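# Seat the grey arch's pegs into the stand's posts

## Task

Set the grey arch down onto the stand softly so that the peg beneath each green end drops into the hole of its post and each green end comes to rest on top of its post. The arch must stay seated by itself, not held there by the robot. Do not strike or lean hard on the stand with the arms or hands, and do not shove, yank or ram the arch. When done, open the grippers and move the arms away.

## Robot and tools

ROBOT AND FRAME. There are two six-joint arms, left_arm and right_arm, each with a parallel gripper. All poses in results use one scene frame: origin on the table surface midway between the arms, +x out over the table, +z up, and left_arm mounted on the +y side. The arm names do not correspond to left or right in any picture. Reported hand positions can be somewhat wrong, especially when an arm is stretched far out.

execute_actions. Argument "actions" is a list holding zero or one item. An empty list only returns the current state. A move item is {"rows": [...], "steps": n}: n is 1 to 15 (default 15), each control step lasts 1/30 s, each row is used for one step, and if there are fewer rows than steps the final row repeats. A wait item is {"steps": n} with n up to 300 and no rows; it returns when n steps have elapsed since the previous result. Optional "pictures" (true/false) controls whether camera images come back. A refused call moves nothing.

ROW LAYOUT. Every row is one flat list of exactly 18 numbers covering both arms, even if only one arm should move: left_arm first, then right_arm. Per arm: six absolute joint target angles in radians, in the order waist, shoulder, elbow, forearm roll, wrist pitch, wrist roll (the same order as the Joint positions line), then gripper position, force_limit and speed, each in -1 to 1. Joint ranges: waist, shoulder, forearm roll, wrist pitch and wrist roll -6.283 to 6.283; elbow -2.792 to 2.792. A target more than 0.010 rad beyond a range end, and further out than the current angle, makes the call refused. True ends may differ by up to 0.010 rad; a target past the real end is clipped there and the result may say "joint sent to its limit" (possibly referring to an earlier move). Absence of that line does not prove more room exists.

GRIPPER NUMBERS (absolute settings, not offsets). position: +1 fully open (140 mm), pads touch near -0.8, -1 closes until blocked. force_limit on parts up to 40 mm wide: about 14 N at -1, 60 N at 0, 107 N at +1. speed: pad gap changes about 30 mm/s at -1, 140 at 0, 250 at +1. To keep a gripper unchanged, repeat its previous three values; a 0 is a real command. Fingers point along the gripper's +z and open along its y. end_effector_position is the point between the closed pads; fingertips extend about 33 mm past it when closed, 9 mm when fully open, and they travel about 24 mm further from the arm while closing, so keep that gap above surfaces.

GRIPPING. Close with position -1 and confirm object_status is 2. Codes: 0 moving, 1 blocked while opening, 2 blocked while closing (holding), 3 reached target or pads met (thin items may still be held). Stopped fingers stay until the position number changes by at least 0.01 or the object slips or yields. To squeeze harder while holding, raise force_limit and switch position between -1 and -0.98. position_measured is in counts, 3 fully open to 230 pads touching, not linear in mm.

MOTION LIMITS. Joint targets advance at most 2.09 rad/s (waist, shoulder), 3.14 (elbow), 3.93 (wrist joints), with 0.3 s ramp-up, all joints of an arm arriving together. Each step's target is kept within 0.456 rad (waist, shoulder), 0.683 (elbow) or 0.854 (wrist joints) of the measured angle, and scaled back if it would move the gripper over 70 mm from where it is. Between calls arms continue toward the last row sent until they settle or a step is HELD.

RESULT LINES. The state line `left_arm: …` | `right_arm: …` gives end_effector_position (m), end_effector_quat_wxyz, and linear/angular velocities (m/s, rad/s). Joint positions and Joint velocities list one block per arm (rad, rad/s). "joint command not followed" means a clearance check altered or blocked joint targets; the rest of the row still ran. HELD marks steps whose row was not sent in full. MOTOR HOT warns of heating from holding loads; OVER-TEMPERATURE FAULT means brakes engaged until cooled. TORQUE FAULT (joint contact torque reaching its load limit: 299 N m waist and shoulder, 140 elbow, 39.6 wrist joints, held weight included) or FORCE FAULT (external force of 144 N on the arm, tool or held object) halts that arm for 10 s, skipping the rest of the call, and the arm yields to contact.

zoom_image: {"camera": "cam_left_wrist" or "cam_right_wrist", "region": [x0, y0, x1, y1]} in pixels of that camera's latest 504x504 image, origin top-left, region no larger than 504 by 504. Returns a magnified view.

CAMERAS. Both are wrist cameras; their poses follow the arm joints, with a pinhole plus radial model and a calibration given per camera (K, D, T_world_to_cam) that may be slightly off.

show_instructions takes no arguments and displays the reference image pages.

finished_scene: {"scene": n} with the current scene number ends it permanently and reports success; the next scene's task follows. Answering without any tool call ends everything.

AVOID. Hard impacts or pressing on the stand, forceful pushing of the arch, dropping it, anything leaving the table, and arms colliding or pressing on each other. Loose objects may occasionally get a brief nudge from outside. Release and retract before finishing.

Each tool is called after "Call:" in YAML: its name, and indented under it one key for each argument.

Reference images:

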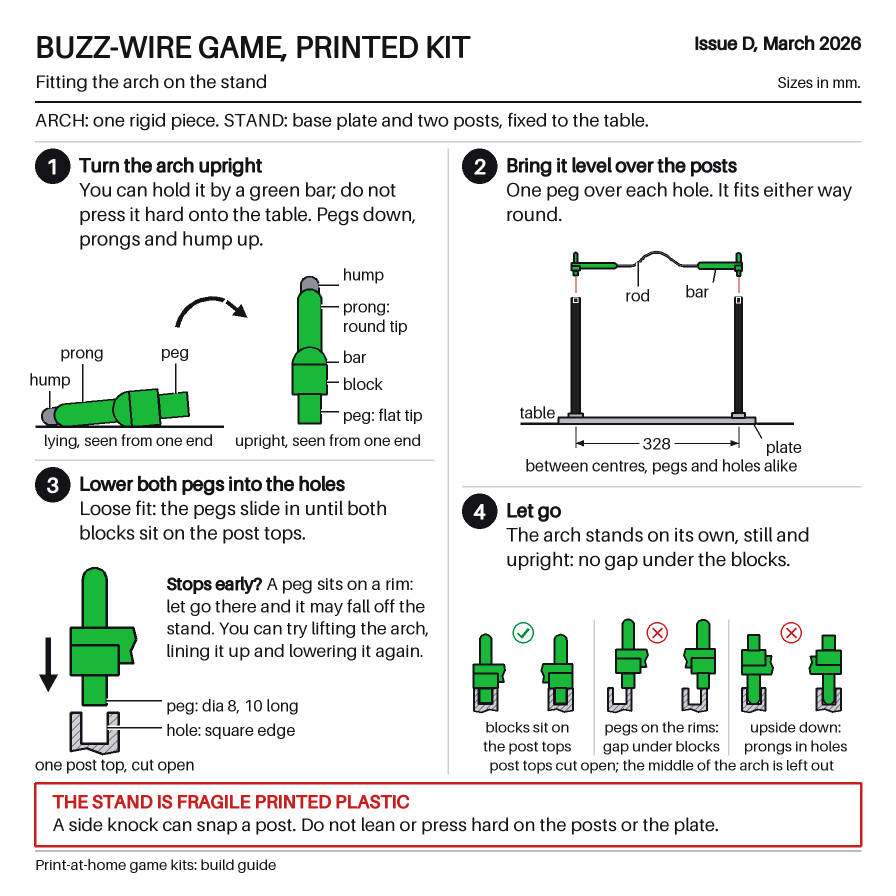

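## Session

Call:
execute_actions:
  actions: []

Scene clock: 0.00 s of 4600.00 s.
left_arm: end_effector_position=(+0.5820, +0.0667, +0.2137) position_measured=3 object_status=3 end_effector_quat_wxyz=(+0.573, +0.325, +0.743, +0.120) end_effector_velocity=(-0.000, -0.000, +0.000) end_effector_angular_velocity=(-0.000, -0.000, -0.001) | right_arm: end_effector_position=(+0.4839, -0.9889, +0.1839) position_measured=3 object_status=3 end_effector_quat_wxyz=(+0.517, -0.049, +0.850, -0.089) end_effector_velocity=(-0.000, +0.000, -0.000) end_effector_angular_velocity=(-0.000, +0.000, +0.000)
Joint positions: left_arm=[-1.032  0.142  2.358  1.907  0.938  2.828] | right_arm=[-0.926  0.13   2.33   1.704  0.849  2.119]
Joint velocities: left_arm=[-0.    -0.001 -0.     0.    -0.     0.   ] | right_arm=[-0. -0.  0.  0. -0. -0.]

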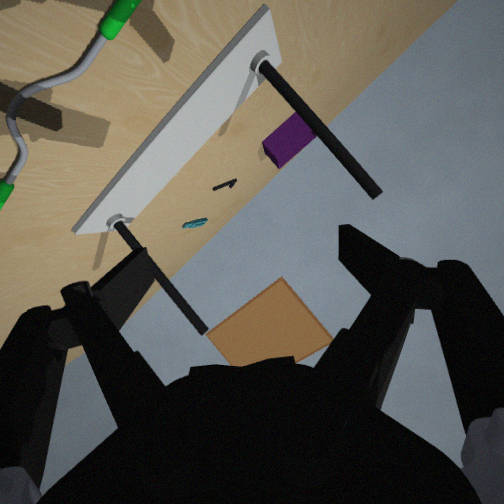

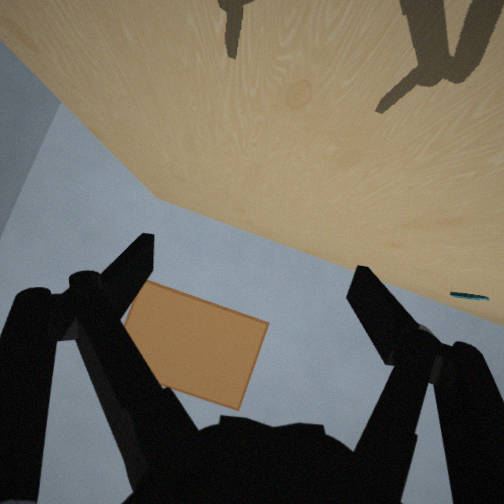

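Call:
execute_actions:
  actions:
    - {"rows": [[-0.749, 0.348, 1.413, 0.0, 1.381, 2.289, 1, 0, 0, -0.926, 0.13, 2.33, 1.704, 0.849, 2.119, 1, 0, 0]], "steps": 15}
  pictures: false

Call:
execute_actions:
  actions:
    - {"steps": 45}

Scene clock: 120.50 s of 4600.00 s.
left_arm: end_effector_position=(+0.7359, +0.1094, +0.3275) position_measured=3 object_status=3 end_effector_quat_wxyz=(+0.471, -0.385, +0.793, +0.035) end_effector_velocity=(-0.066, -0.102, -0.066) end_effector_angular_velocity=(-3.439, +1.324, +3.258) | right_arm: end_effector_position=(+0.4836, -0.9889, +0.1834) position_measured=3 object_status=3 end_effector_quat_wxyz=(+0.517, -0.049, +0.850, -0.088) end_effector_velocity=(+0.001, -0.001, +0.001) end_effector_angular_velocity=(-0.002, -0.001, -0.000)
Joint positions: left_arm=[-0.832  0.287  1.718  1.059  1.251  2.447] | right_arm=[-0.926  0.13   2.33   1.704  0.849  2.119]
Joint velocities: left_arm=[ 0.529  0.375 -1.942 -3.653  0.813 -0.989] | right_arm=[ 0.     0.    -0.003 -0.    -0.     0.   ]
Steps of this call (steps 1 to 90: nothing new was sent; then 117.00 s passed at rest; steps 91 to 105: all 15 steps of this action). Readings (joint positions | what the end effector reports):
91: left_arm=[-1.032 0.142 2.358 1.906 0.938 2.828] | right_arm=[-0.926 0.130 2.330 1.704 0.849 2.119] | left_arm position_measured=3 object_status=3 | right_arm position_measured=3 object_status=3
92: left_arm=[-1.029 0.144 2.352 1.898 0.942 2.822] | right_arm=[-0.926 0.130 2.330 1.704 0.849 2.119] | left_arm position_measured=3 object_status=3 | right_arm position_measured=3 object_status=3
94: left_arm=[-1.010 0.158 2.304 1.838 0.973 2.785] | right_arm=[-0.926 0.130 2.330 1.704 0.849 2.119] | left_arm position_measured=3 object_status=3 | right_arm position_measured=3 object_status=3
98: left_arm=[-0.951 0.201 2.145 1.640 1.065 2.673] | right_arm=[-0.926 0.130 2.330 1.704 0.849 2.119] | left_arm position_measured=3 object_status=3 | right_arm position_measured=3 object_status=3
105: the state above

Scene clock: 122.00 s of 4600.00 s.
left_arm: end_effector_position=(+0.5898, -0.0505, +0.2971) position_measured=3 object_status=3 end_effector_quat_wxyz=(-0.000, +0.707, -0.708, -0.000) end_effector_velocity=(+0.000, +0.000, -0.000) end_effector_angular_velocity=(+0.001, +0.000, -0.000) | right_arm: end_effector_position=(+0.4836, -0.9889, +0.1834) position_measured=3 object_status=3 end_effector_quat_wxyz=(+0.517, -0.049, +0.850, -0.088) end_effector_velocity=(-0.000, +0.001, -0.000) end_effector_angular_velocity=(+0.000, +0.000, +0.000)
Joint positions: left_arm=[-0.749  0.348  1.413  0.     1.381  2.289] | right_arm=[-0.926  0.13   2.33   1.704  0.849  2.119]
Joint velocities: left_arm=[0.    0.001 0.    0.    0.    0.   ] | right_arm=[ 0.    -0.001  0.001 -0.    -0.    -0.   ]
Steps of this call (steps 1 to 45: the robot went on to your last target). Readings (joint positions | what the end effector reports):
1: left_arm=[-0.816 0.299 1.659 0.939 1.276 2.416] | right_arm=[-0.926 0.130 2.330 1.704 0.849 2.119] | left_arm position_measured=3 object_status=3 | right_arm position_measured=3 object_status=3
2: left_arm=[-0.803 0.308 1.611 0.831 1.296 2.392] | right_arm=[-0.926 0.130 2.330 1.704 0.849 2.119] | left_arm position_measured=3 object_status=3 | right_arm position_measured=3 object_status=3
4: left_arm=[-0.788 0.319 1.549 0.659 1.319 2.364] | right_arm=[-0.926 0.130 2.330 1.704 0.849 2.119] | left_arm position_measured=3 object_status=3 | right_arm position_measured=3 object_status=3
8: left_arm=[-0.772 0.331 1.493 0.386 1.345 2.333] | right_arm=[-0.926 0.130 2.330 1.704 0.849 2.119] | left_arm position_measured=3 object_status=3 | right_arm position_measured=3 object_status=3
45: the state above
All arms were judged still, so your last target was given up. Only a new action makes them travel on or press farther. Fingers that are still opening or closing keep moving.
camera_calibration (this result's frames):
cam_left_wrist: T_world_to_cam=[[-0.992235, 0.11869, 0.0371796, 0.573587], [0.124269, 0.933602, 0.336073, -0.119688], [0.00517745, 0.338084, -0.941102, 0.477814], [0, 0, 0, 1]] pos_world=[0.581533, -0.117879, 0.46857]
cam_right_wrist: T_world_to_cam=[[-0.0904286, 0.935351, -0.341967, 1.0311], [0.0711741, 0.348565, 0.934578, 0.154891], [0.993356, 0.0601734, -0.098093, -0.212975], [0, 0, 0, 1]] pos_world=[0.293777, -1.00562, 0.186954]

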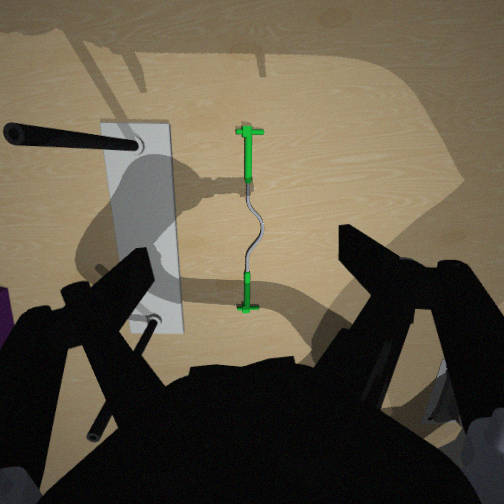

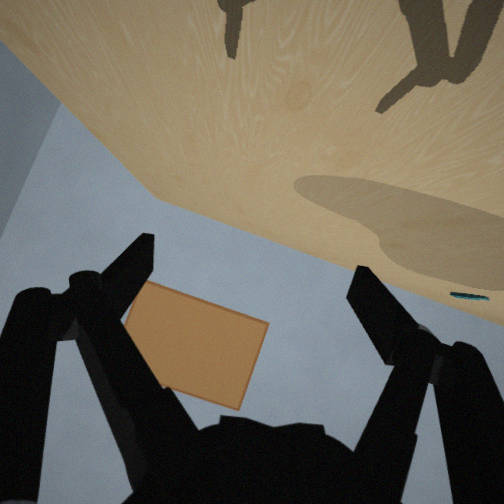

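Call:
execute_actions:
  actions:
    - {"rows": [[-0.8092, 0.5227, 1.6034, 0.0, 1.0155, 2.3571, -0.2, 0, 0, -0.926, 0.13, 2.33, 1.704, 0.849, 2.119, 1, 0, 0]], "steps": 15}
  pictures: false

Call:
execute_actions:
  actions:
    - {"steps": 30}

Scene clock: 138.60 s of 4600.00 s.
left_arm: end_effector_position=(+0.5701, -0.1000, +0.0621) position_measured=105 object_status=0 end_effector_quat_wxyz=(+0.000, +0.660, -0.751, -0.001) end_effector_velocity=(+0.006, -0.008, -0.000) end_effector_angular_velocity=(-0.023, -0.019, -0.005) | right_arm: end_effector_position=(+0.4836, -0.9889, +0.1834) position_measured=3 object_status=3 end_effector_quat_wxyz=(+0.517, -0.049, +0.850, -0.088) end_effector_velocity=(-0.000, +0.001, +0.000) end_effector_angular_velocity=(+0.001, -0.001, +0.001)
Joint positions: left_arm=[-0.809  0.523  1.604 -0.     1.016  2.357] | right_arm=[-0.926  0.13   2.33   1.704  0.849  2.119]
Joint velocities: left_arm=[ 0.     0.    -0.     0.002 -0.03   0.004] | right_arm=[ 0.    -0.001  0.001  0.     0.002  0.   ]
Steps of this call (steps 1 to 90: nothing new was sent; then 13.10 s passed at rest; steps 91 to 105: all 15 steps of this action). Readings (joint positions | what the end effector reports):
91: left_arm=[-0.749 0.348 1.413 -0.000 1.381 2.289] | right_arm=[-0.926 0.130 2.330 1.704 0.849 2.119] | left_arm position_measured=3 object_status=0 | right_arm position_measured=3 object_status=3
92: left_arm=[-0.750 0.352 1.416 -0.000 1.372 2.290] | right_arm=[-0.926 0.130 2.330 1.704 0.849 2.119] | left_arm position_measured=6 object_status=0 | right_arm position_measured=3 object_status=3
94: left_arm=[-0.759 0.379 1.446 -0.000 1.316 2.301] | right_arm=[-0.926 0.130 2.330 1.704 0.849 2.119] | left_arm position_measured=22 object_status=0 | right_arm position_measured=3 object_status=3
98: left_arm=[-0.780 0.440 1.513 -0.000 1.189 2.324] | right_arm=[-0.926 0.130 2.330 1.704 0.849 2.119] | left_arm position_measured=52 object_status=0 | right_arm position_measured=3 object_status=3
105: the state above

Scene clock: 139.60 s of 4600.00 s.
left_arm: end_effector_position=(+0.5705, -0.1004, +0.0625) position_measured=154 object_status=3 end_effector_quat_wxyz=(+0.000, +0.660, -0.752, +0.000) end_effector_velocity=(-0.000, +0.000, -0.001) end_effector_angular_velocity=(+0.001, +0.001, +0.001) | right_arm: end_effector_position=(+0.4836, -0.9889, +0.1834) position_measured=3 object_status=3 end_effector_quat_wxyz=(+0.517, -0.049, +0.850, -0.088) end_effector_velocity=(-0.000, +0.000, -0.000) end_effector_angular_velocity=(+0.000, +0.000, +0.000)
Joint positions: left_arm=[-0.809  0.523  1.603 -0.     1.016  2.357] | right_arm=[-0.926  0.13   2.33   1.704  0.849  2.119]
Joint velocities: left_arm=[-0.     0.001  0.    -0.     0.    -0.001] | right_arm=[-0.     0.     0.    -0.001  0.    -0.   ]
Steps of this call (steps 1 to 15: the robot went on to your last target; steps 16 to 30: nothing new was sent). Readings (joint positions | what the end effector reports):
1: left_arm=[-0.809 0.523 1.604 -0.000 1.016 2.357] | right_arm=[-0.926 0.130 2.330 1.704 0.849 2.119] | left_arm position_measured=113 object_status=0 | right_arm position_measured=3 object_status=3
2: left_arm=[-0.809 0.523 1.604 -0.000 1.016 2.357] | right_arm=[-0.926 0.130 2.330 1.704 0.849 2.119] | left_arm position_measured=120 object_status=0 | right_arm position_measured=3 object_status=3
4: left_arm=[-0.809 0.523 1.604 -0.000 1.016 2.357] | right_arm=[-0.926 0.130 2.330 1.704 0.849 2.119] | left_arm position_measured=136 object_status=0 | right_arm position_measured=3 object_status=3
8: left_arm=[-0.809 0.523 1.603 -0.000 1.016 2.357] | right_arm=[-0.926 0.130 2.330 1.704 0.849 2.119] | left_arm position_measured=154 object_status=0 | right_arm position_measured=3 object_status=3
30: the state above
All arms were judged still, so your last target was given up. Only a new action makes them travel on or press farther. Fingers that are still opening or closing keep moving.
camera_calibration (this result's frames):
cam_left_wrist: T_world_to_cam=[[-0.96889, 0.244733, 0.0368371, 0.56846], [0.242661, 0.910143, 0.335789, -0.0617498], [0.0486518, 0.334282, -0.941217, 0.248827], [0, 0, 0, 1]] pos_world=[0.553654, -0.166098, 0.233995]
cam_right_wrist: T_world_to_cam=[[-0.0904287, 0.935351, -0.341967, 1.0311], [0.071174, 0.348565, 0.934578, 0.154891], [0.993356, 0.0601736, -0.0980929, -0.212975], [0, 0, 0, 1]] pos_world=[0.293777, -1.00562, 0.186954]

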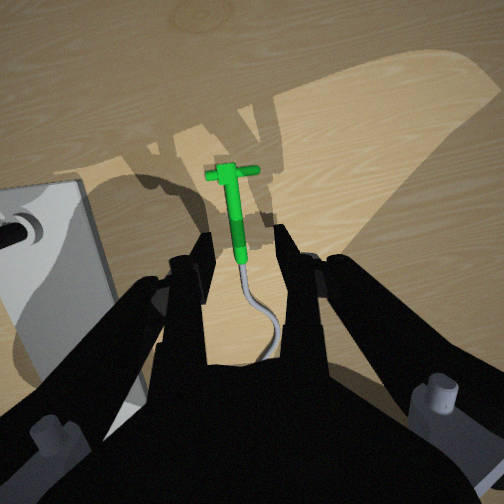

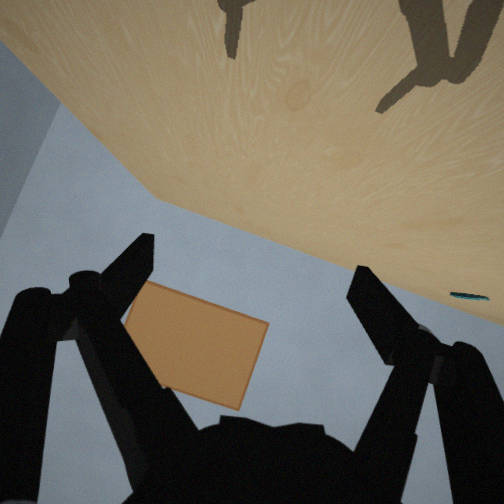

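Call:
zoom_image:
  camera: "cam_left_wrist"
  region: [150, 130, 350, 330]

Region (150, 130, 350, 330) of cam_left_wrist's 504x504 image, scaled by 2.520, with more detail than that image has.

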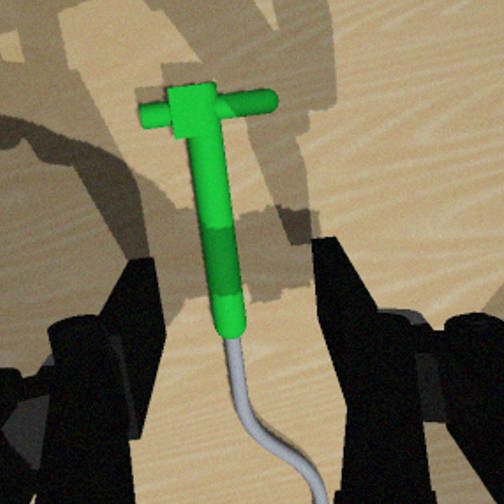

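Call:
execute_actions:
  actions:
    - {"rows": [[-0.8092, 0.5441, 1.6197, 0.0, 0.9778, 2.3571, -0.2, 0, 0, -0.926, 0.13, 2.33, 1.704, 0.849, 2.119, 1, 0, 0]], "steps": 15}
  pictures: false

Call:
execute_actions:
  actions:
    - {"steps": 10}

Scene clock: 147.70 s of 4600.00 s.
left_arm: end_effector_position=(+0.5705, -0.1002, +0.0380) position_measured=154 object_status=3 end_effector_quat_wxyz=(-0.000, +0.660, -0.752, -0.000) end_effector_velocity=(+0.000, -0.001, +0.001) end_effector_angular_velocity=(-0.002, -0.001, +0.001) | right_arm: end_effector_position=(+0.4836, -0.9889, +0.1834) position_measured=3 object_status=3 end_effector_quat_wxyz=(+0.517, -0.049, +0.850, -0.088) end_effector_velocity=(-0.000, -0.000, +0.001) end_effector_angular_velocity=(-0.001, -0.000, -0.000)
Joint positions: left_arm=[-0.809  0.544  1.62   0.     0.978  2.357] | right_arm=[-0.926  0.13   2.33   1.704  0.849  2.119]
Joint velocities: left_arm=[-0.    -0.001 -0.001 -0.001 -0.    -0.   ] | right_arm=[-0.    -0.001  0.    -0.    -0.     0.   ]
Steps of this call (steps 1 to 90: nothing new was sent; then 4.60 s passed at rest; steps 91 to 105: all 15 steps of this action). Readings (joint positions | what the end effector reports):
91: left_arm=[-0.809 0.523 1.603 0.000 1.015 2.357] | right_arm=[-0.926 0.130 2.330 1.704 0.849 2.119] | left_arm position_measured=154 object_status=3 | right_arm position_measured=3 object_status=3
92: left_arm=[-0.809 0.527 1.605 0.000 1.008 2.357] | right_arm=[-0.926 0.130 2.330 1.704 0.849 2.119] | left_arm position_measured=154 object_status=3 | right_arm position_measured=3 object_status=3
94: left_arm=[-0.809 0.544 1.619 0.000 0.980 2.357] | right_arm=[-0.926 0.130 2.330 1.704 0.849 2.119] | left_arm position_measured=154 object_status=3 | right_arm position_measured=3 object_status=3
98: left_arm=[-0.809 0.544 1.620 0.000 0.978 2.357] | right_arm=[-0.926 0.130 2.330 1.704 0.849 2.119] | left_arm position_measured=154 object_status=3 | right_arm position_measured=3 object_status=3
105: the state above

Scene clock: 148.03 s of 4600.00 s.
left_arm: end_effector_position=(+0.5705, -0.1003, +0.0380) position_measured=154 object_status=3 end_effector_quat_wxyz=(-0.000, +0.660, -0.752, -0.000) end_effector_velocity=(+0.000, -0.000, +0.001) end_effector_angular_velocity=(-0.001, -0.001, +0.000) | right_arm: end_effector_position=(+0.4836, -0.9889, +0.1834) position_measured=3 object_status=3 end_effector_quat_wxyz=(+0.517, -0.049, +0.850, -0.088) end_effector_velocity=(+0.000, -0.000, +0.001) end_effector_angular_velocity=(-0.001, +0.000, +0.000)
Joint positions: left_arm=[-0.809  0.544  1.62   0.     0.978  2.357] | right_arm=[-0.926  0.13   2.33   1.704  0.849  2.119]
Joint velocities: left_arm=[ 0.    -0.001 -0.     0.    -0.001 -0.   ] | right_arm=[ 0.    -0.001 -0.    -0.001 -0.     0.   ]
Steps of this call (steps 1 to 10: the robot went on to your last target). Readings (joint positions | what the end effector reports):
1: left_arm=[-0.809 0.544 1.620 0.000 0.978 2.357] | right_arm=[-0.926 0.130 2.330 1.704 0.849 2.119] | left_arm position_measured=154 object_status=3 | right_arm position_measured=3 object_status=3
2: left_arm=[-0.809 0.544 1.620 0.000 0.978 2.357] | right_arm=[-0.926 0.130 2.330 1.704 0.849 2.119] | left_arm position_measured=154 object_status=3 | right_arm position_measured=3 object_status=3
4: left_arm=[-0.809 0.544 1.620 0.000 0.978 2.357] | right_arm=[-0.926 0.130 2.330 1.704 0.849 2.119] | left_arm position_measured=154 object_status=3 | right_arm position_measured=3 object_status=3
8: left_arm=[-0.809 0.544 1.620 0.000 0.978 2.357] | right_arm=[-0.926 0.130 2.330 1.704 0.849 2.119] | left_arm position_measured=154 object_status=3 | right_arm position_measured=3 object_status=3
10: the state above
camera_calibration (this result's frames):
cam_left_wrist: T_world_to_cam=[[-0.968917, 0.244623, 0.0368834, 0.569396], [0.242571, 0.910153, 0.335828, -0.0535624], [0.0485817, 0.334336, -0.941201, 0.225793], [0, 0, 0, 1]] pos_world=[0.553721, -0.166028, 0.209503]
cam_right_wrist: T_world_to_cam=[[-0.0904287, 0.935351, -0.341966, 1.0311], [0.0711742, 0.348565, 0.934578, 0.15489], [0.993356, 0.0601735, -0.0980931, -0.212975], [0, 0, 0, 1]] pos_world=[0.293777, -1.00562, 0.186954]

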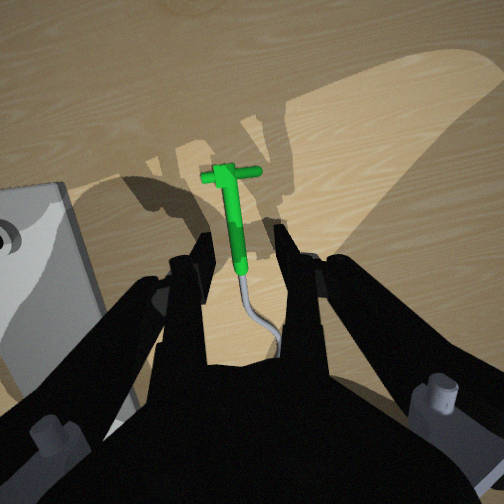

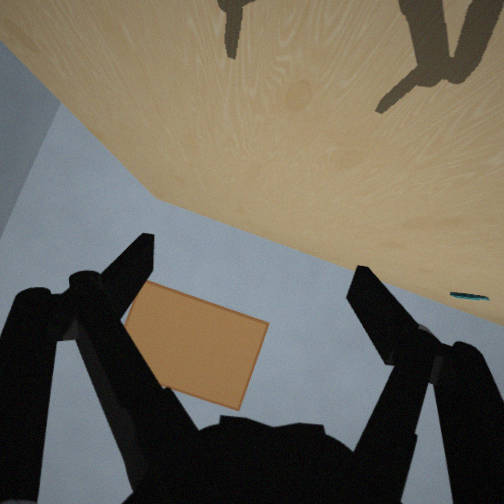

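Call:
execute_actions:
  actions:
    - {"rows": [[-0.8092, 0.5441, 1.6197, 0.0, 0.9778, 2.3571, -1, 0.2, -0.5, -0.926, 0.13, 2.33, 1.704, 0.849, 2.119, 1, 0, 0]], "steps": 15}
  pictures: false

Call:
execute_actions:
  actions:
    - {"steps": 20}

Scene clock: 153.10 s of 4600.00 s.
left_arm: end_effector_position=(+0.5705, -0.1004, +0.0381) position_measured=216 object_status=0 end_effector_quat_wxyz=(+0.000, +0.660, -0.752, +0.000) end_effector_velocity=(+0.000, -0.000, +0.001) end_effector_angular_velocity=(-0.002, -0.001, +0.001) | right_arm: end_effector_position=(+0.4836, -0.9889, +0.1834) position_measured=3 object_status=3 end_effector_quat_wxyz=(+0.517, -0.049, +0.850, -0.088) end_effector_velocity=(+0.000, -0.000, -0.000) end_effector_angular_velocity=(+0.000, -0.000, +0.001)
Joint positions: left_arm=[-0.809  0.544  1.62  -0.     0.978  2.357] | right_arm=[-0.926  0.13   2.33   1.704  0.849  2.119]
Joint velocities: left_arm=[ 0.    -0.001 -0.    -0.001 -0.001 -0.   ] | right_arm=[-0.     0.001 -0.001 -0.     0.001 -0.   ]
Steps of this call (steps 1 to 15: the robot went on to your last target; steps 16 to 90: nothing new was sent; then 1.57 s passed at rest; steps 91 to 105: all 15 steps of this action). Readings (joint positions | what the end effector reports):
91: left_arm=[-0.809 0.544 1.620 -0.000 0.978 2.357] | right_arm=[-0.926 0.130 2.330 1.704 0.849 2.119] | left_arm position_measured=154 object_status=0 | right_arm position_measured=3 object_status=3
92: left_arm=[-0.809 0.544 1.620 -0.000 0.978 2.357] | right_arm=[-0.926 0.130 2.330 1.704 0.849 2.119] | left_arm position_measured=156 object_status=0 | right_arm position_measured=3 object_status=3
94: left_arm=[-0.809 0.544 1.620 -0.000 0.978 2.357] | right_arm=[-0.926 0.130 2.330 1.704 0.849 2.119] | left_arm position_measured=166 object_status=0 | right_arm position_measured=3 object_status=3
98: left_arm=[-0.809 0.544 1.620 -0.000 0.978 2.357] | right_arm=[-0.926 0.130 2.330 1.704 0.849 2.119] | left_arm position_measured=184 object_status=0 | right_arm position_measured=3 object_status=3
105: the state above

Scene clock: 153.77 s of 4600.00 s.
left_arm: end_effector_position=(+0.5705, -0.1004, +0.0381) position_measured=218 object_status=2 end_effector_quat_wxyz=(+0.000, +0.660, -0.752, +0.000) end_effector_velocity=(+0.000, -0.000, +0.001) end_effector_angular_velocity=(-0.001, -0.000, -0.000) | right_arm: end_effector_position=(+0.4836, -0.9889, +0.1834) position_measured=3 object_status=3 end_effector_quat_wxyz=(+0.517, -0.049, +0.850, -0.088) end_effector_velocity=(-0.000, +0.000, +0.001) end_effector_angular_velocity=(-0.002, -0.001, -0.000)
Joint positions: left_arm=[-0.809  0.544  1.62  -0.     0.978  2.357] | right_arm=[-0.926  0.13   2.33   1.704  0.849  2.119]
Joint velocities: left_arm=[-0.    -0.001 -0.     0.    -0.     0.   ] | right_arm=[-0.    -0.002  0.     0.     0.     0.   ]
Steps of this call (steps 1 to 15: the robot went on to your last target; steps 16 to 20: nothing new was sent). Readings (joint positions | what the end effector reports):
1: left_arm=[-0.809 0.544 1.620 -0.000 0.978 2.357] | right_arm=[-0.926 0.130 2.330 1.704 0.849 2.119] | left_arm position_measured=218 object_status=0 | right_arm position_measured=3 object_status=3
2: left_arm=[-0.809 0.544 1.620 -0.000 0.978 2.357] | right_arm=[-0.926 0.130 2.330 1.704 0.849 2.119] | left_arm position_measured=218 object_status=0 | right_arm position_measured=3 object_status=3
4: left_arm=[-0.809 0.544 1.620 -0.000 0.978 2.357] | right_arm=[-0.926 0.130 2.330 1.704 0.849 2.119] | left_arm position_measured=218 object_status=0 | right_arm position_measured=3 object_status=3
8: left_arm=[-0.809 0.544 1.620 -0.000 0.978 2.357] | right_arm=[-0.926 0.130 2.330 1.704 0.849 2.119] | left_arm position_measured=218 object_status=2 | right_arm position_measured=3 object_status=3
20: the state above
All arms were judged still, so your last target was given up. Only a new action makes them travel on or press farther. Fingers that are still opening or closing keep moving.
camera_calibration (this result's frames):
cam_left_wrist: T_world_to_cam=[[-0.968904, 0.244689, 0.036771, 0.569413], [0.242601, 0.910182, 0.335727, -0.0535227], [0.0486805, 0.334208, -0.941241, 0.22584], [0, 0, 0, 1]] pos_world=[0.553697, -0.166091, 0.209601]
cam_right_wrist: T_world_to_cam=[[-0.0904287, 0.935351, -0.341967, 1.0311], [0.071174, 0.348565, 0.934578, 0.154891], [0.993356, 0.0601736, -0.098093, -0.212975], [0, 0, 0, 1]] pos_world=[0.293777, -1.00562, 0.186954]

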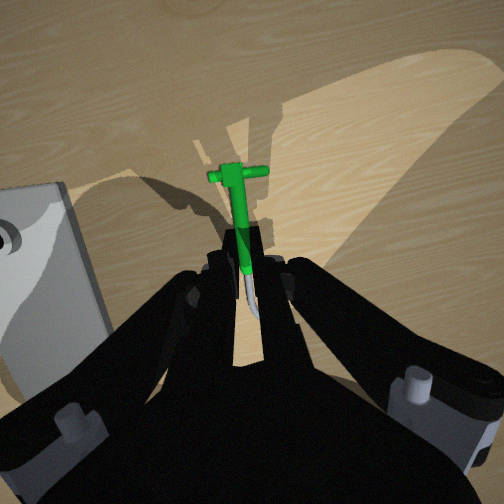

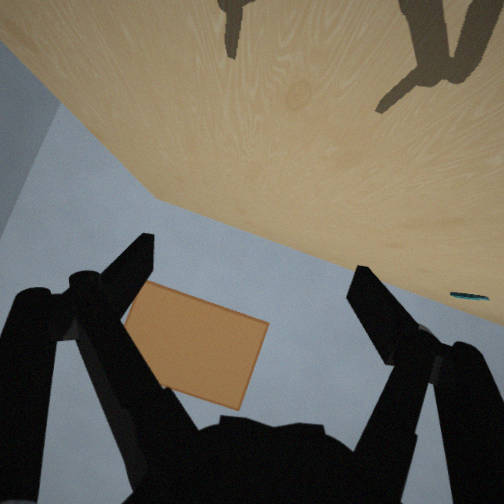

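Call:
execute_actions:
  actions:
    - {"rows": [[-0.8092, 0.540, 1.616, 0.0, 0.9856, 2.3571, -1, 0.2, -0.5, -0.926, 0.13, 2.33, 1.704, 0.849, 2.119, 1, 0, 0],[-0.8092, 0.535, 1.612, 0.0, 0.9946, 2.3571, -1, 0.2, -0.5, -0.926, 0.13, 2.33, 1.704, 0.849, 2.119, 1, 0, 0],[-0.8092, 0.530, 1.608, 0.0, 1.0036, 2.3571, -1, 0.2, -0.5, -0.926, 0.13, 2.33, 1.704, 0.849, 2.119, 1, 0, 0],[-0.8092, 0.525, 1.604, 0.0, 1.0126, 2.3571, -1, 0.2, -0.5, -0.926, 0.13, 2.33, 1.704, 0.849, 2.119, 1, 0, 0],[-0.8092, 0.520, 1.599, 0.0, 1.0226, 2.3571, -1, 0.2, -0.5, -0.926, 0.13, 2.33, 1.704, 0.849, 2.119, 1, 0, 0],[-0.8092, 0.514, 1.594, 0.0, 1.0336, 2.3571, -1, 0.2, -0.5, -0.926, 0.13, 2.33, 1.704, 0.849, 2.119, 1, 0, 0],[-0.8092, 0.508, 1.589, 0.0, 1.0446, 2.3571, -1, 0.2, -0.5, -0.926, 0.13, 2.33, 1.704, 0.849, 2.119, 1, 0, 0],[-0.8092, 0.502, 1.584, 0.0, 1.0556, 2.3571, -1, 0.2, -0.5, -0.926, 0.13, 2.33, 1.704, 0.849, 2.119, 1, 0, 0],[-0.8092, 0.497, 1.579, 0.0, 1.0656, 2.3571, -1, 0.2, -0.5, -0.926, 0.13, 2.33, 1.704, 0.849, 2.119, 1, 0, 0],[-0.8092, 0.4923, 1.5751, 0.0, 1.0742, 2.3571, -1, 0.2, -0.5, -0.926, 0.13, 2.33, 1.704, 0.849, 2.119, 1, 0, 0]], "steps": 15}
  pictures: false

Call:
execute_actions:
  actions:
    - {"steps": 10}

Scene clock: 162.40 s of 4600.00 s.
left_arm: end_effector_position=(+0.5706, -0.1005, +0.1003) position_measured=218 object_status=2 end_effector_quat_wxyz=(+0.000, +0.660, -0.752, +0.000) end_effector_velocity=(-0.001, +0.000, -0.001) end_effector_angular_velocity=(+0.002, +0.002, +0.000) | right_arm: end_effector_position=(+0.4836, -0.9889, +0.1834) position_measured=3 object_status=3 end_effector_quat_wxyz=(+0.517, -0.049, +0.850, -0.088) end_effector_velocity=(+0.000, -0.000, +0.001) end_effector_angular_velocity=(-0.001, -0.001, +0.000)
Joint positions: left_arm=[-0.809  0.492  1.575 -0.     1.074  2.357] | right_arm=[-0.926  0.13   2.33   1.704  0.849  2.119]
Joint velocities: left_arm=[-0.     0.001  0.    -0.001  0.002  0.   ] | right_arm=[ 0.    -0.001 -0.     0.     0.     0.   ]
Steps of this call (steps 1 to 90: nothing new was sent; then 5.13 s passed at rest; steps 91 to 105: all 15 steps of this action). Readings (joint positions | what the end effector reports):
91: left_arm=[-0.809 0.544 1.620 -0.000 0.978 2.357] | right_arm=[-0.926 0.130 2.330 1.704 0.849 2.119] | left_arm position_measured=218 object_status=2 | right_arm position_measured=3 object_status=3
92: left_arm=[-0.809 0.542 1.619 -0.000 0.983 2.357] | right_arm=[-0.926 0.130 2.330 1.704 0.849 2.119] | left_arm position_measured=218 object_status=2 | right_arm position_measured=3 object_status=3
94: left_arm=[-0.809 0.533 1.611 -0.000 0.999 2.357] | right_arm=[-0.926 0.130 2.330 1.704 0.849 2.119] | left_arm position_measured=218 object_status=2 | right_arm position_measured=3 object_status=3
98: left_arm=[-0.809 0.512 1.592 -0.000 1.038 2.357] | right_arm=[-0.926 0.130 2.330 1.704 0.849 2.119] | left_arm position_measured=218 object_status=2 | right_arm position_measured=3 object_status=3
105: the state above

Scene clock: 162.73 s of 4600.00 s.
left_arm: end_effector_position=(+0.5705, -0.1004, +0.1001) position_measured=218 object_status=2 end_effector_quat_wxyz=(+0.000, +0.660, -0.752, +0.000) end_effector_velocity=(+0.000, +0.001, -0.001) end_effector_angular_velocity=(+0.002, -0.000, -0.001) | right_arm: end_effector_position=(+0.4836, -0.9889, +0.1834) position_measured=3 object_status=3 end_effector_quat_wxyz=(+0.517, -0.049, +0.850, -0.088) end_effector_velocity=(+0.000, -0.000, +0.000) end_effector_angular_velocity=(-0.000, -0.001, +0.001)
Joint positions: left_arm=[-0.809  0.492  1.575 -0.     1.074  2.357] | right_arm=[-0.926  0.13   2.33   1.704  0.849  2.119]
Joint velocities: left_arm=[-0.     0.001  0.001  0.002  0.    -0.   ] | right_arm=[-0.     0.001 -0.001 -0.001  0.001 -0.   ]
Steps of this call (steps 1 to 10: the robot went on to your last target). Readings (joint positions | what the end effector reports):
1: left_arm=[-0.809 0.492 1.575 -0.000 1.074 2.357] | right_arm=[-0.926 0.130 2.330 1.704 0.849 2.119] | left_arm position_measured=218 object_status=2 | right_arm position_measured=3 object_status=3
2: left_arm=[-0.809 0.492 1.575 -0.000 1.074 2.357] | right_arm=[-0.926 0.130 2.330 1.704 0.849 2.119] | left_arm position_measured=218 object_status=2 | right_arm position_measured=3 object_status=3
4: left_arm=[-0.809 0.492 1.575 -0.000 1.074 2.357] | right_arm=[-0.926 0.130 2.330 1.704 0.849 2.119] | left_arm position_measured=218 object_status=2 | right_arm position_measured=3 object_status=3
8: left_arm=[-0.809 0.492 1.575 -0.000 1.074 2.357] | right_arm=[-0.926 0.130 2.330 1.704 0.849 2.119] | left_arm position_measured=218 object_status=2 | right_arm position_measured=3 object_status=3
10: the state above
camera_calibration (this result's frames):
cam_left_wrist: T_world_to_cam=[[-0.968903, 0.244689, 0.0368137, 0.567135], [0.242613, 0.910168, 0.335758, -0.074326], [0.0486495, 0.334248, -0.941229, 0.284162], [0, 0, 0, 1]] pos_world=[0.553706, -0.166103, 0.271539]
cam_right_wrist: T_world_to_cam=[[-0.0904287, 0.935351, -0.341967, 1.0311], [0.071174, 0.348565, 0.934578, 0.154891], [0.993356, 0.0601735, -0.0980929, -0.212975], [0, 0, 0, 1]] pos_world=[0.293777, -1.00562, 0.186954]

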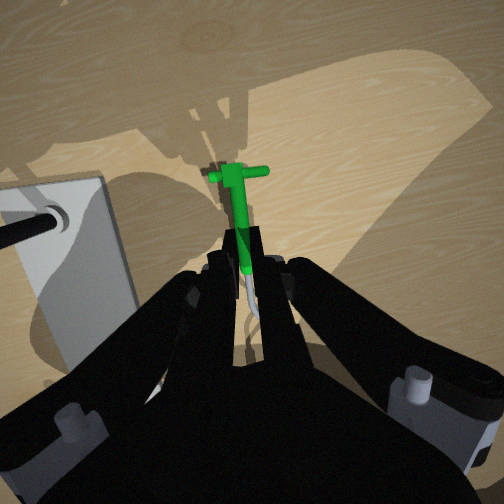

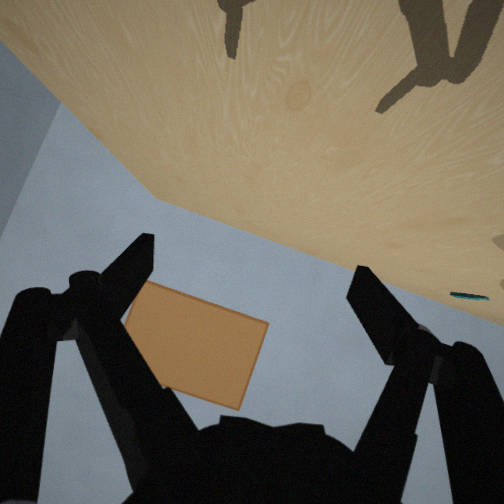

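Call:
execute_actions:
  actions:
    - {"rows": [[-0.8092, 0.3722, 1.1932, 0.0, 1.5762, 2.3571, -1, 0.2, -0.5, -0.926, 0.13, 2.33, 1.704, 0.849, 2.119, 1, 0, 0]], "steps": 15}
  pictures: false

Call:
execute_actions:
  actions:
    - {"rows": [[-0.780, 0.17, 1.60, 1.02, 1.17, 3.23, -1, 0.2, -0.5, -0.926, 0.13, 2.33, 1.704, 0.849, 2.119, 1, 0, 0]], "steps": 15}
  pictures: false

Call:
execute_actions:
  actions:
    - {"rows": [[-0.720, -0.0306, 2.0102, 2.0356, 0.7684, 4.103, -1, 0.2, -0.5, -0.926, 0.13, 2.33, 1.704, 0.849, 2.119, 1, 0, 0]], "steps": 15}
  pictures: false

Call:
execute_actions:
  actions:
    - {"steps": 30}

Scene clock: 207.13 s of 4600.00 s.
left_arm: end_effector_position=(+0.5750, -0.1062, +0.3637) position_measured=218 object_status=2 end_effector_quat_wxyz=(+0.000, +0.660, -0.752, -0.000) end_effector_velocity=(-0.062, +0.080, +0.596) end_effector_angular_velocity=(-0.010, -0.007, -0.000) | right_arm: end_effector_position=(+0.4836, -0.9889, +0.1834) position_measured=3 object_status=3 end_effector_quat_wxyz=(+0.517, -0.049, +0.850, -0.088) end_effector_velocity=(+0.000, -0.000, +0.000) end_effector_angular_velocity=(+0.000, -0.000, +0.001)
Joint positions: left_arm=[-0.809  0.387  1.239 -0.     1.516  2.357] | right_arm=[-0.926  0.13   2.33   1.704  0.849  2.119]
Joint velocities: left_arm=[-0.    -0.234 -0.736 -0.001  0.958  0.   ] | right_arm=[-0.     0.001 -0.001 -0.     0.001 -0.   ]
Steps of this call (steps 1 to 15: the robot went on to your last target; steps 16 to 90: nothing new was sent; then 40.90 s passed at rest; steps 91 to 105: all 15 steps of this action). Readings (joint positions | what the end effector reports):
91: left_arm=[-0.809 0.492 1.575 -0.000 1.075 2.357] | right_arm=[-0.926 0.130 2.330 1.704 0.849 2.119] | left_arm position_measured=218 object_status=2 | right_arm position_measured=3 object_status=3
92: left_arm=[-0.809 0.491 1.570 -0.000 1.083 2.357] | right_arm=[-0.926 0.130 2.330 1.704 0.849 2.119] | left_arm position_measured=218 object_status=2 | right_arm position_measured=3 object_status=3
94: left_arm=[-0.809 0.477 1.525 -0.000 1.141 2.357] | right_arm=[-0.926 0.130 2.330 1.704 0.849 2.119] | left_arm position_measured=218 object_status=2 | right_arm position_measured=3 object_status=3
98: left_arm=[-0.809 0.443 1.418 -0.000 1.281 2.357] | right_arm=[-0.926 0.130 2.330 1.704 0.849 2.119] | left_arm position_measured=218 object_status=2 | right_arm position_measured=3 object_status=3
105: the state above

Scene clock: 207.63 s of 4600.00 s.
left_arm: end_effector_position=(+0.7145, +0.0556, +0.4268) position_measured=218 object_status=2 end_effector_quat_wxyz=(+0.320, -0.355, +0.878, +0.010) end_effector_velocity=(+0.316, +0.335, +0.165) end_effector_angular_velocity=(+1.742, -1.084, -1.753) | right_arm: end_effector_position=(+0.4836, -0.9889, +0.1834) position_measured=3 object_status=3 end_effector_quat_wxyz=(+0.517, -0.049, +0.850, -0.088) end_effector_velocity=(-0.000, -0.000, -0.000) end_effector_angular_velocity=(+0.000, +0.000, -0.001)
Joint positions: left_arm=[-0.79   0.238  1.448  0.65   1.322  2.926] | right_arm=[-0.926  0.13   2.33   1.704  0.849  2.119]
Joint velocities: left_arm=[ 0.05  -0.329  0.734  1.769 -0.73   1.462] | right_arm=[-0.  0. -0.  0. -0.  0.]
Steps of this call (steps 1 to 15: all 15 steps of this action). Readings (joint positions | what the end effector reports):
1: left_arm=[-0.809 0.379 1.216 0.000 1.546 2.357] | right_arm=[-0.926 0.130 2.330 1.704 0.849 2.119] | left_arm position_measured=218 object_status=2 | right_arm position_measured=3 object_status=3
2: left_arm=[-0.809 0.370 1.201 0.007 1.566 2.366] | right_arm=[-0.926 0.130 2.330 1.704 0.849 2.119] | left_arm position_measured=218 object_status=2 | right_arm position_measured=3 object_status=3
4: left_arm=[-0.807 0.349 1.203 0.063 1.567 2.424] | right_arm=[-0.926 0.130 2.330 1.704 0.849 2.119] | left_arm position_measured=218 object_status=2 | right_arm position_measured=3 object_status=3
8: left_arm=[-0.801 0.309 1.289 0.264 1.481 2.608] | right_arm=[-0.926 0.130 2.330 1.704 0.849 2.119] | left_arm position_measured=218 object_status=2 | right_arm position_measured=3 object_status=3
15: the state above

Scene clock: 208.13 s of 4600.00 s.
left_arm: end_effector_position=(+0.7610, +0.1167, +0.5477) position_measured=218 object_status=2 end_effector_quat_wxyz=(+0.545, +0.505, +0.508, +0.436) end_effector_velocity=(-0.121, -0.122, +0.051) end_effector_angular_velocity=(+1.980, -0.711, -0.870) | right_arm: end_effector_position=(+0.4836, -0.9889, +0.1834) position_measured=3 object_status=3 end_effector_quat_wxyz=(+0.517, -0.049, +0.850, -0.088) end_effector_velocity=(+0.000, +0.000, -0.001) end_effector_angular_velocity=(+0.002, +0.000, +0.000)
Joint positions: left_arm=[-0.723 -0.019  1.986  1.953  0.792  4.056] | right_arm=[-0.926  0.13   2.33   1.704  0.849  2.119]
Joint velocities: left_arm=[ 0.057 -0.203  0.42   1.428 -0.41   0.922] | right_arm=[-0.     0.002  0.    -0.     0.     0.001]
Steps of this call (steps 1 to 15: all 15 steps of this action). Readings (joint positions | what the end effector reports):
1: left_arm=[-0.789 0.227 1.473 0.711 1.297 2.976] | right_arm=[-0.926 0.130 2.330 1.704 0.849 2.119] | left_arm position_measured=218 object_status=2 | right_arm position_measured=3 object_status=3
2: left_arm=[-0.786 0.213 1.503 0.774 1.267 3.034] | right_arm=[-0.926 0.130 2.330 1.704 0.849 2.119] | left_arm position_measured=218 object_status=2 | right_arm position_measured=3 object_status=3
4: left_arm=[-0.778 0.174 1.587 0.911 1.184 3.173] | right_arm=[-0.926 0.130 2.330 1.704 0.849 2.119] | left_arm position_measured=218 object_status=2 | right_arm position_measured=3 object_status=3
8: left_arm=[-0.750 0.078 1.784 1.303 0.991 3.562] | right_arm=[-0.926 0.130 2.330 1.704 0.849 2.119] | left_arm position_measured=218 object_status=2 | right_arm position_measured=3 object_status=3
15: the state above

Scene clock: 209.13 s of 4600.00 s.
left_arm: end_effector_position=(+0.7534, +0.1093, +0.5500) position_measured=218 object_status=2 end_effector_quat_wxyz=(+0.537, +0.537, +0.460, +0.460) end_effector_velocity=(-0.000, +0.000, +0.001) end_effector_angular_velocity=(-0.001, -0.001, -0.000) | right_arm: end_effector_position=(+0.4836, -0.9889, +0.1834) position_measured=3 object_status=3 end_effector_quat_wxyz=(+0.517, -0.049, +0.850, -0.088) end_effector_velocity=(-0.000, +0.001, -0.001) end_effector_angular_velocity=(+0.003, +0.001, +0.000)
Joint positions: left_arm=[-0.72  -0.031  2.01   2.036  0.768  4.103] | right_arm=[-0.926  0.13   2.33   1.704  0.849  2.119]
Joint velocities: left_arm=[-0.    -0.001  0.     0.     0.    -0.   ] | right_arm=[ 0.     0.001  0.002 -0.     0.     0.   ]
Steps of this call (steps 1 to 30: the robot went on to your last target). Readings (joint positions | what the end effector reports):
1: left_arm=[-0.722 -0.025 1.998 1.994 0.780 4.082] | right_arm=[-0.926 0.130 2.330 1.704 0.849 2.119] | left_arm position_measured=218 object_status=2 | right_arm position_measured=3 object_status=3
2: left_arm=[-0.721 -0.028 2.006 2.020 0.773 4.097] | right_arm=[-0.926 0.130 2.330 1.704 0.849 2.119] | left_arm position_measured=218 object_status=2 | right_arm position_measured=3 object_status=3
4: left_arm=[-0.720 -0.030 2.010 2.035 0.769 4.102] | right_arm=[-0.926 0.130 2.330 1.704 0.849 2.119] | left_arm position_measured=218 object_status=2 | right_arm position_measured=3 object_status=3
8: left_arm=[-0.720 -0.031 2.010 2.035 0.768 4.103] | right_arm=[-0.926 0.130 2.330 1.704 0.849 2.119] | left_arm position_measured=218 object_status=2 | right_arm position_measured=3 object_status=3
30: the state above
All arms were judged still, so your last target was given up. Only a new action makes them travel on or press farther. Fingers that are still opening or closing keep moving.
camera_calibration (this result's frames):
cam_left_wrist: T_world_to_cam=[[-0.0544622, -0.109505, 0.992493, -0.499423], [-0.475915, -0.870959, -0.122211, 0.527301], [0.877803, -0.478998, -0.00468051, -0.422275], [0, 0, 0, 1]] pos_world=[0.594425, 0.202299, 0.558139]
cam_right_wrist: T_world_to_cam=[[-0.0904287, 0.935351, -0.341967, 1.0311], [0.0711742, 0.348565, 0.934578, 0.154891], [0.993356, 0.0601735, -0.0980931, -0.212975], [0, 0, 0, 1]] pos_world=[0.293777, -1.00562, 0.186954]

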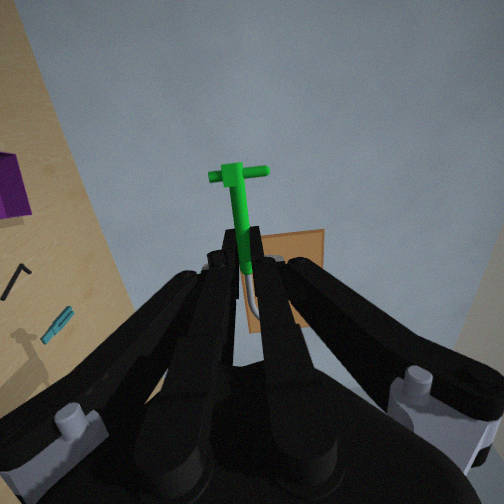

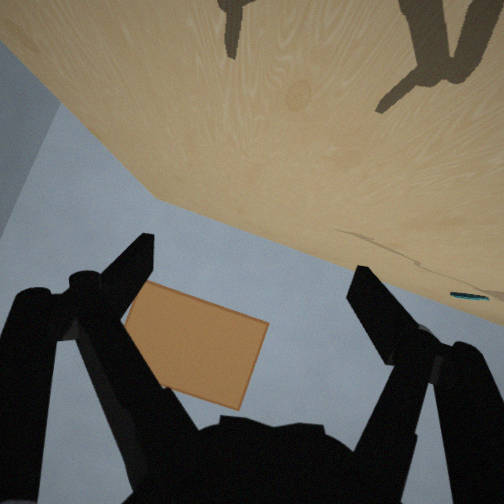

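Call:
execute_actions:
  actions:
    - {"rows": [[-0.720, -0.0306, 2.0102, 2.0356, 0.7684, 4.103, -1, 0.2, -0.5, 0.1118, 0.5366, 1.8121, 1.6365, 1.5042, -0.7801, 1, 0, 0]], "steps": 15}
  pictures: false

Call:
execute_actions:
  actions:
    - {"steps": 45}

Scene clock: 232.87 s of 4600.00 s.
left_arm: end_effector_position=(+0.7534, +0.1093, +0.5500) position_measured=218 object_status=2 end_effector_quat_wxyz=(+0.537, +0.537, +0.460, +0.460) end_effector_velocity=(+0.000, -0.000, -0.000) end_effector_angular_velocity=(-0.000, -0.000, +0.000) | right_arm: end_effector_position=(+0.6780, -0.8512, +0.2492) position_measured=3 object_status=3 end_effector_quat_wxyz=(+0.613, -0.427, +0.657, -0.102) end_effector_velocity=(+0.323, +0.457, +0.094) end_effector_angular_velocity=(-1.008, -0.873, +1.399)
Joint positions: left_arm=[-0.72  -0.031  2.01   2.036  0.768  4.103] | right_arm=[-0.642  0.329  2.076  1.671  1.17   1.585]
Joint velocities: left_arm=[ 0.  0. -0.  0.  0. -0.] | right_arm=[ 0.694  0.344 -0.436 -0.057  0.551 -1.293]
Steps of this call (steps 1 to 90: nothing new was sent; then 20.23 s passed at rest; steps 91 to 105: all 15 steps of this action). Readings (joint positions | what the end effector reports):
91: left_arm=[-0.720 -0.031 2.010 2.036 0.768 4.103] | right_arm=[-0.926 0.130 2.330 1.704 0.849 2.119] | left_arm position_measured=218 object_status=2 | right_arm position_measured=3 object_status=3
92: left_arm=[-0.720 -0.031 2.010 2.036 0.768 4.103] | right_arm=[-0.921 0.134 2.325 1.703 0.856 2.110] | left_arm position_measured=218 object_status=2 | right_arm position_measured=3 object_status=3
94: left_arm=[-0.720 -0.031 2.010 2.036 0.768 4.103] | right_arm=[-0.890 0.162 2.289 1.699 0.901 2.051] | left_arm position_measured=218 object_status=2 | right_arm position_measured=3 object_status=3
98: left_arm=[-0.720 -0.031 2.010 2.036 0.768 4.103] | right_arm=[-0.803 0.233 2.200 1.687 1.014 1.887] | left_arm position_measured=218 object_status=2 | right_arm position_measured=3 object_status=3
105: the state above

Scene clock: 234.37 s of 4600.00 s.
left_arm: end_effector_position=(+0.7534, +0.1093, +0.5500) position_measured=218 object_status=2 end_effector_quat_wxyz=(+0.537, +0.537, +0.460, +0.460) end_effector_velocity=(+0.000, -0.000, -0.000) end_effector_angular_velocity=(+0.000, +0.001, -0.000) | right_arm: end_effector_position=(+0.7270, -0.2657, +0.2931) position_measured=3 object_status=3 end_effector_quat_wxyz=(+0.460, -0.537, -0.460, -0.537) end_effector_velocity=(-0.001, -0.000, +0.001) end_effector_angular_velocity=(-0.000, -0.003, +0.000)
Joint positions: left_arm=[-0.72  -0.031  2.01   2.036  0.768  4.103] | right_arm=[ 0.112  0.537  1.812  1.637  1.504 -0.78 ]
Joint velocities: left_arm=[ 0.     0.001 -0.     0.    -0.    -0.   ] | right_arm=[-0.    -0.002  0.001 -0.     0.    -0.002]
Steps of this call (steps 1 to 45: the robot went on to your last target). Readings (joint positions | what the end effector reports):
1: left_arm=[-0.720 -0.031 2.010 2.036 0.768 4.103] | right_arm=[-0.618 0.341 2.062 1.669 1.188 1.541] | left_arm position_measured=218 object_status=2 | right_arm position_measured=3 object_status=3
2: left_arm=[-0.720 -0.031 2.010 2.036 0.768 4.103] | right_arm=[-0.595 0.351 2.048 1.667 1.205 1.497] | left_arm position_measured=218 object_status=2 | right_arm position_measured=3 object_status=3
4: left_arm=[-0.720 -0.031 2.010 2.036 0.768 4.103] | right_arm=[-0.547 0.371 2.023 1.664 1.237 1.408] | left_arm position_measured=218 object_status=2 | right_arm position_measured=3 object_status=3
8: left_arm=[-0.720 -0.031 2.010 2.036 0.768 4.103] | right_arm=[-0.453 0.405 1.980 1.658 1.291 1.230] | left_arm position_measured=218 object_status=2 | right_arm position_measured=3 object_status=3
45: the state above
camera_calibration (this result's frames):
cam_left_wrist: T_world_to_cam=[[-0.0544621, -0.109505, 0.992493, -0.499422], [-0.475915, -0.870959, -0.122211, 0.527301], [0.877803, -0.478998, -0.00468102, -0.422274], [0, 0, 0, 1]] pos_world=[0.594425, 0.2023, 0.558139]
cam_right_wrist: T_world_to_cam=[[0.969673, -0.169098, 0.176468, -0.801874], [0.0932387, -0.411483, -0.906636, 0.104618], [0.225924, 0.895593, -0.383237, 0.37594], [0, 0, 0, 1]] pos_world=[0.682867, -0.429236, 0.38043]

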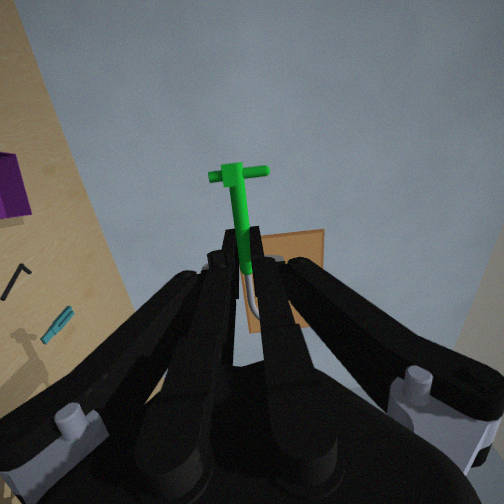

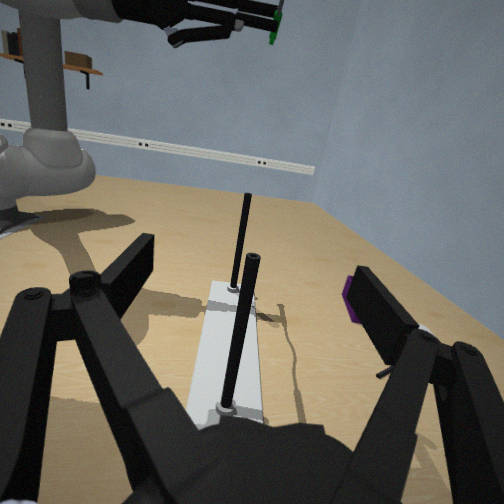

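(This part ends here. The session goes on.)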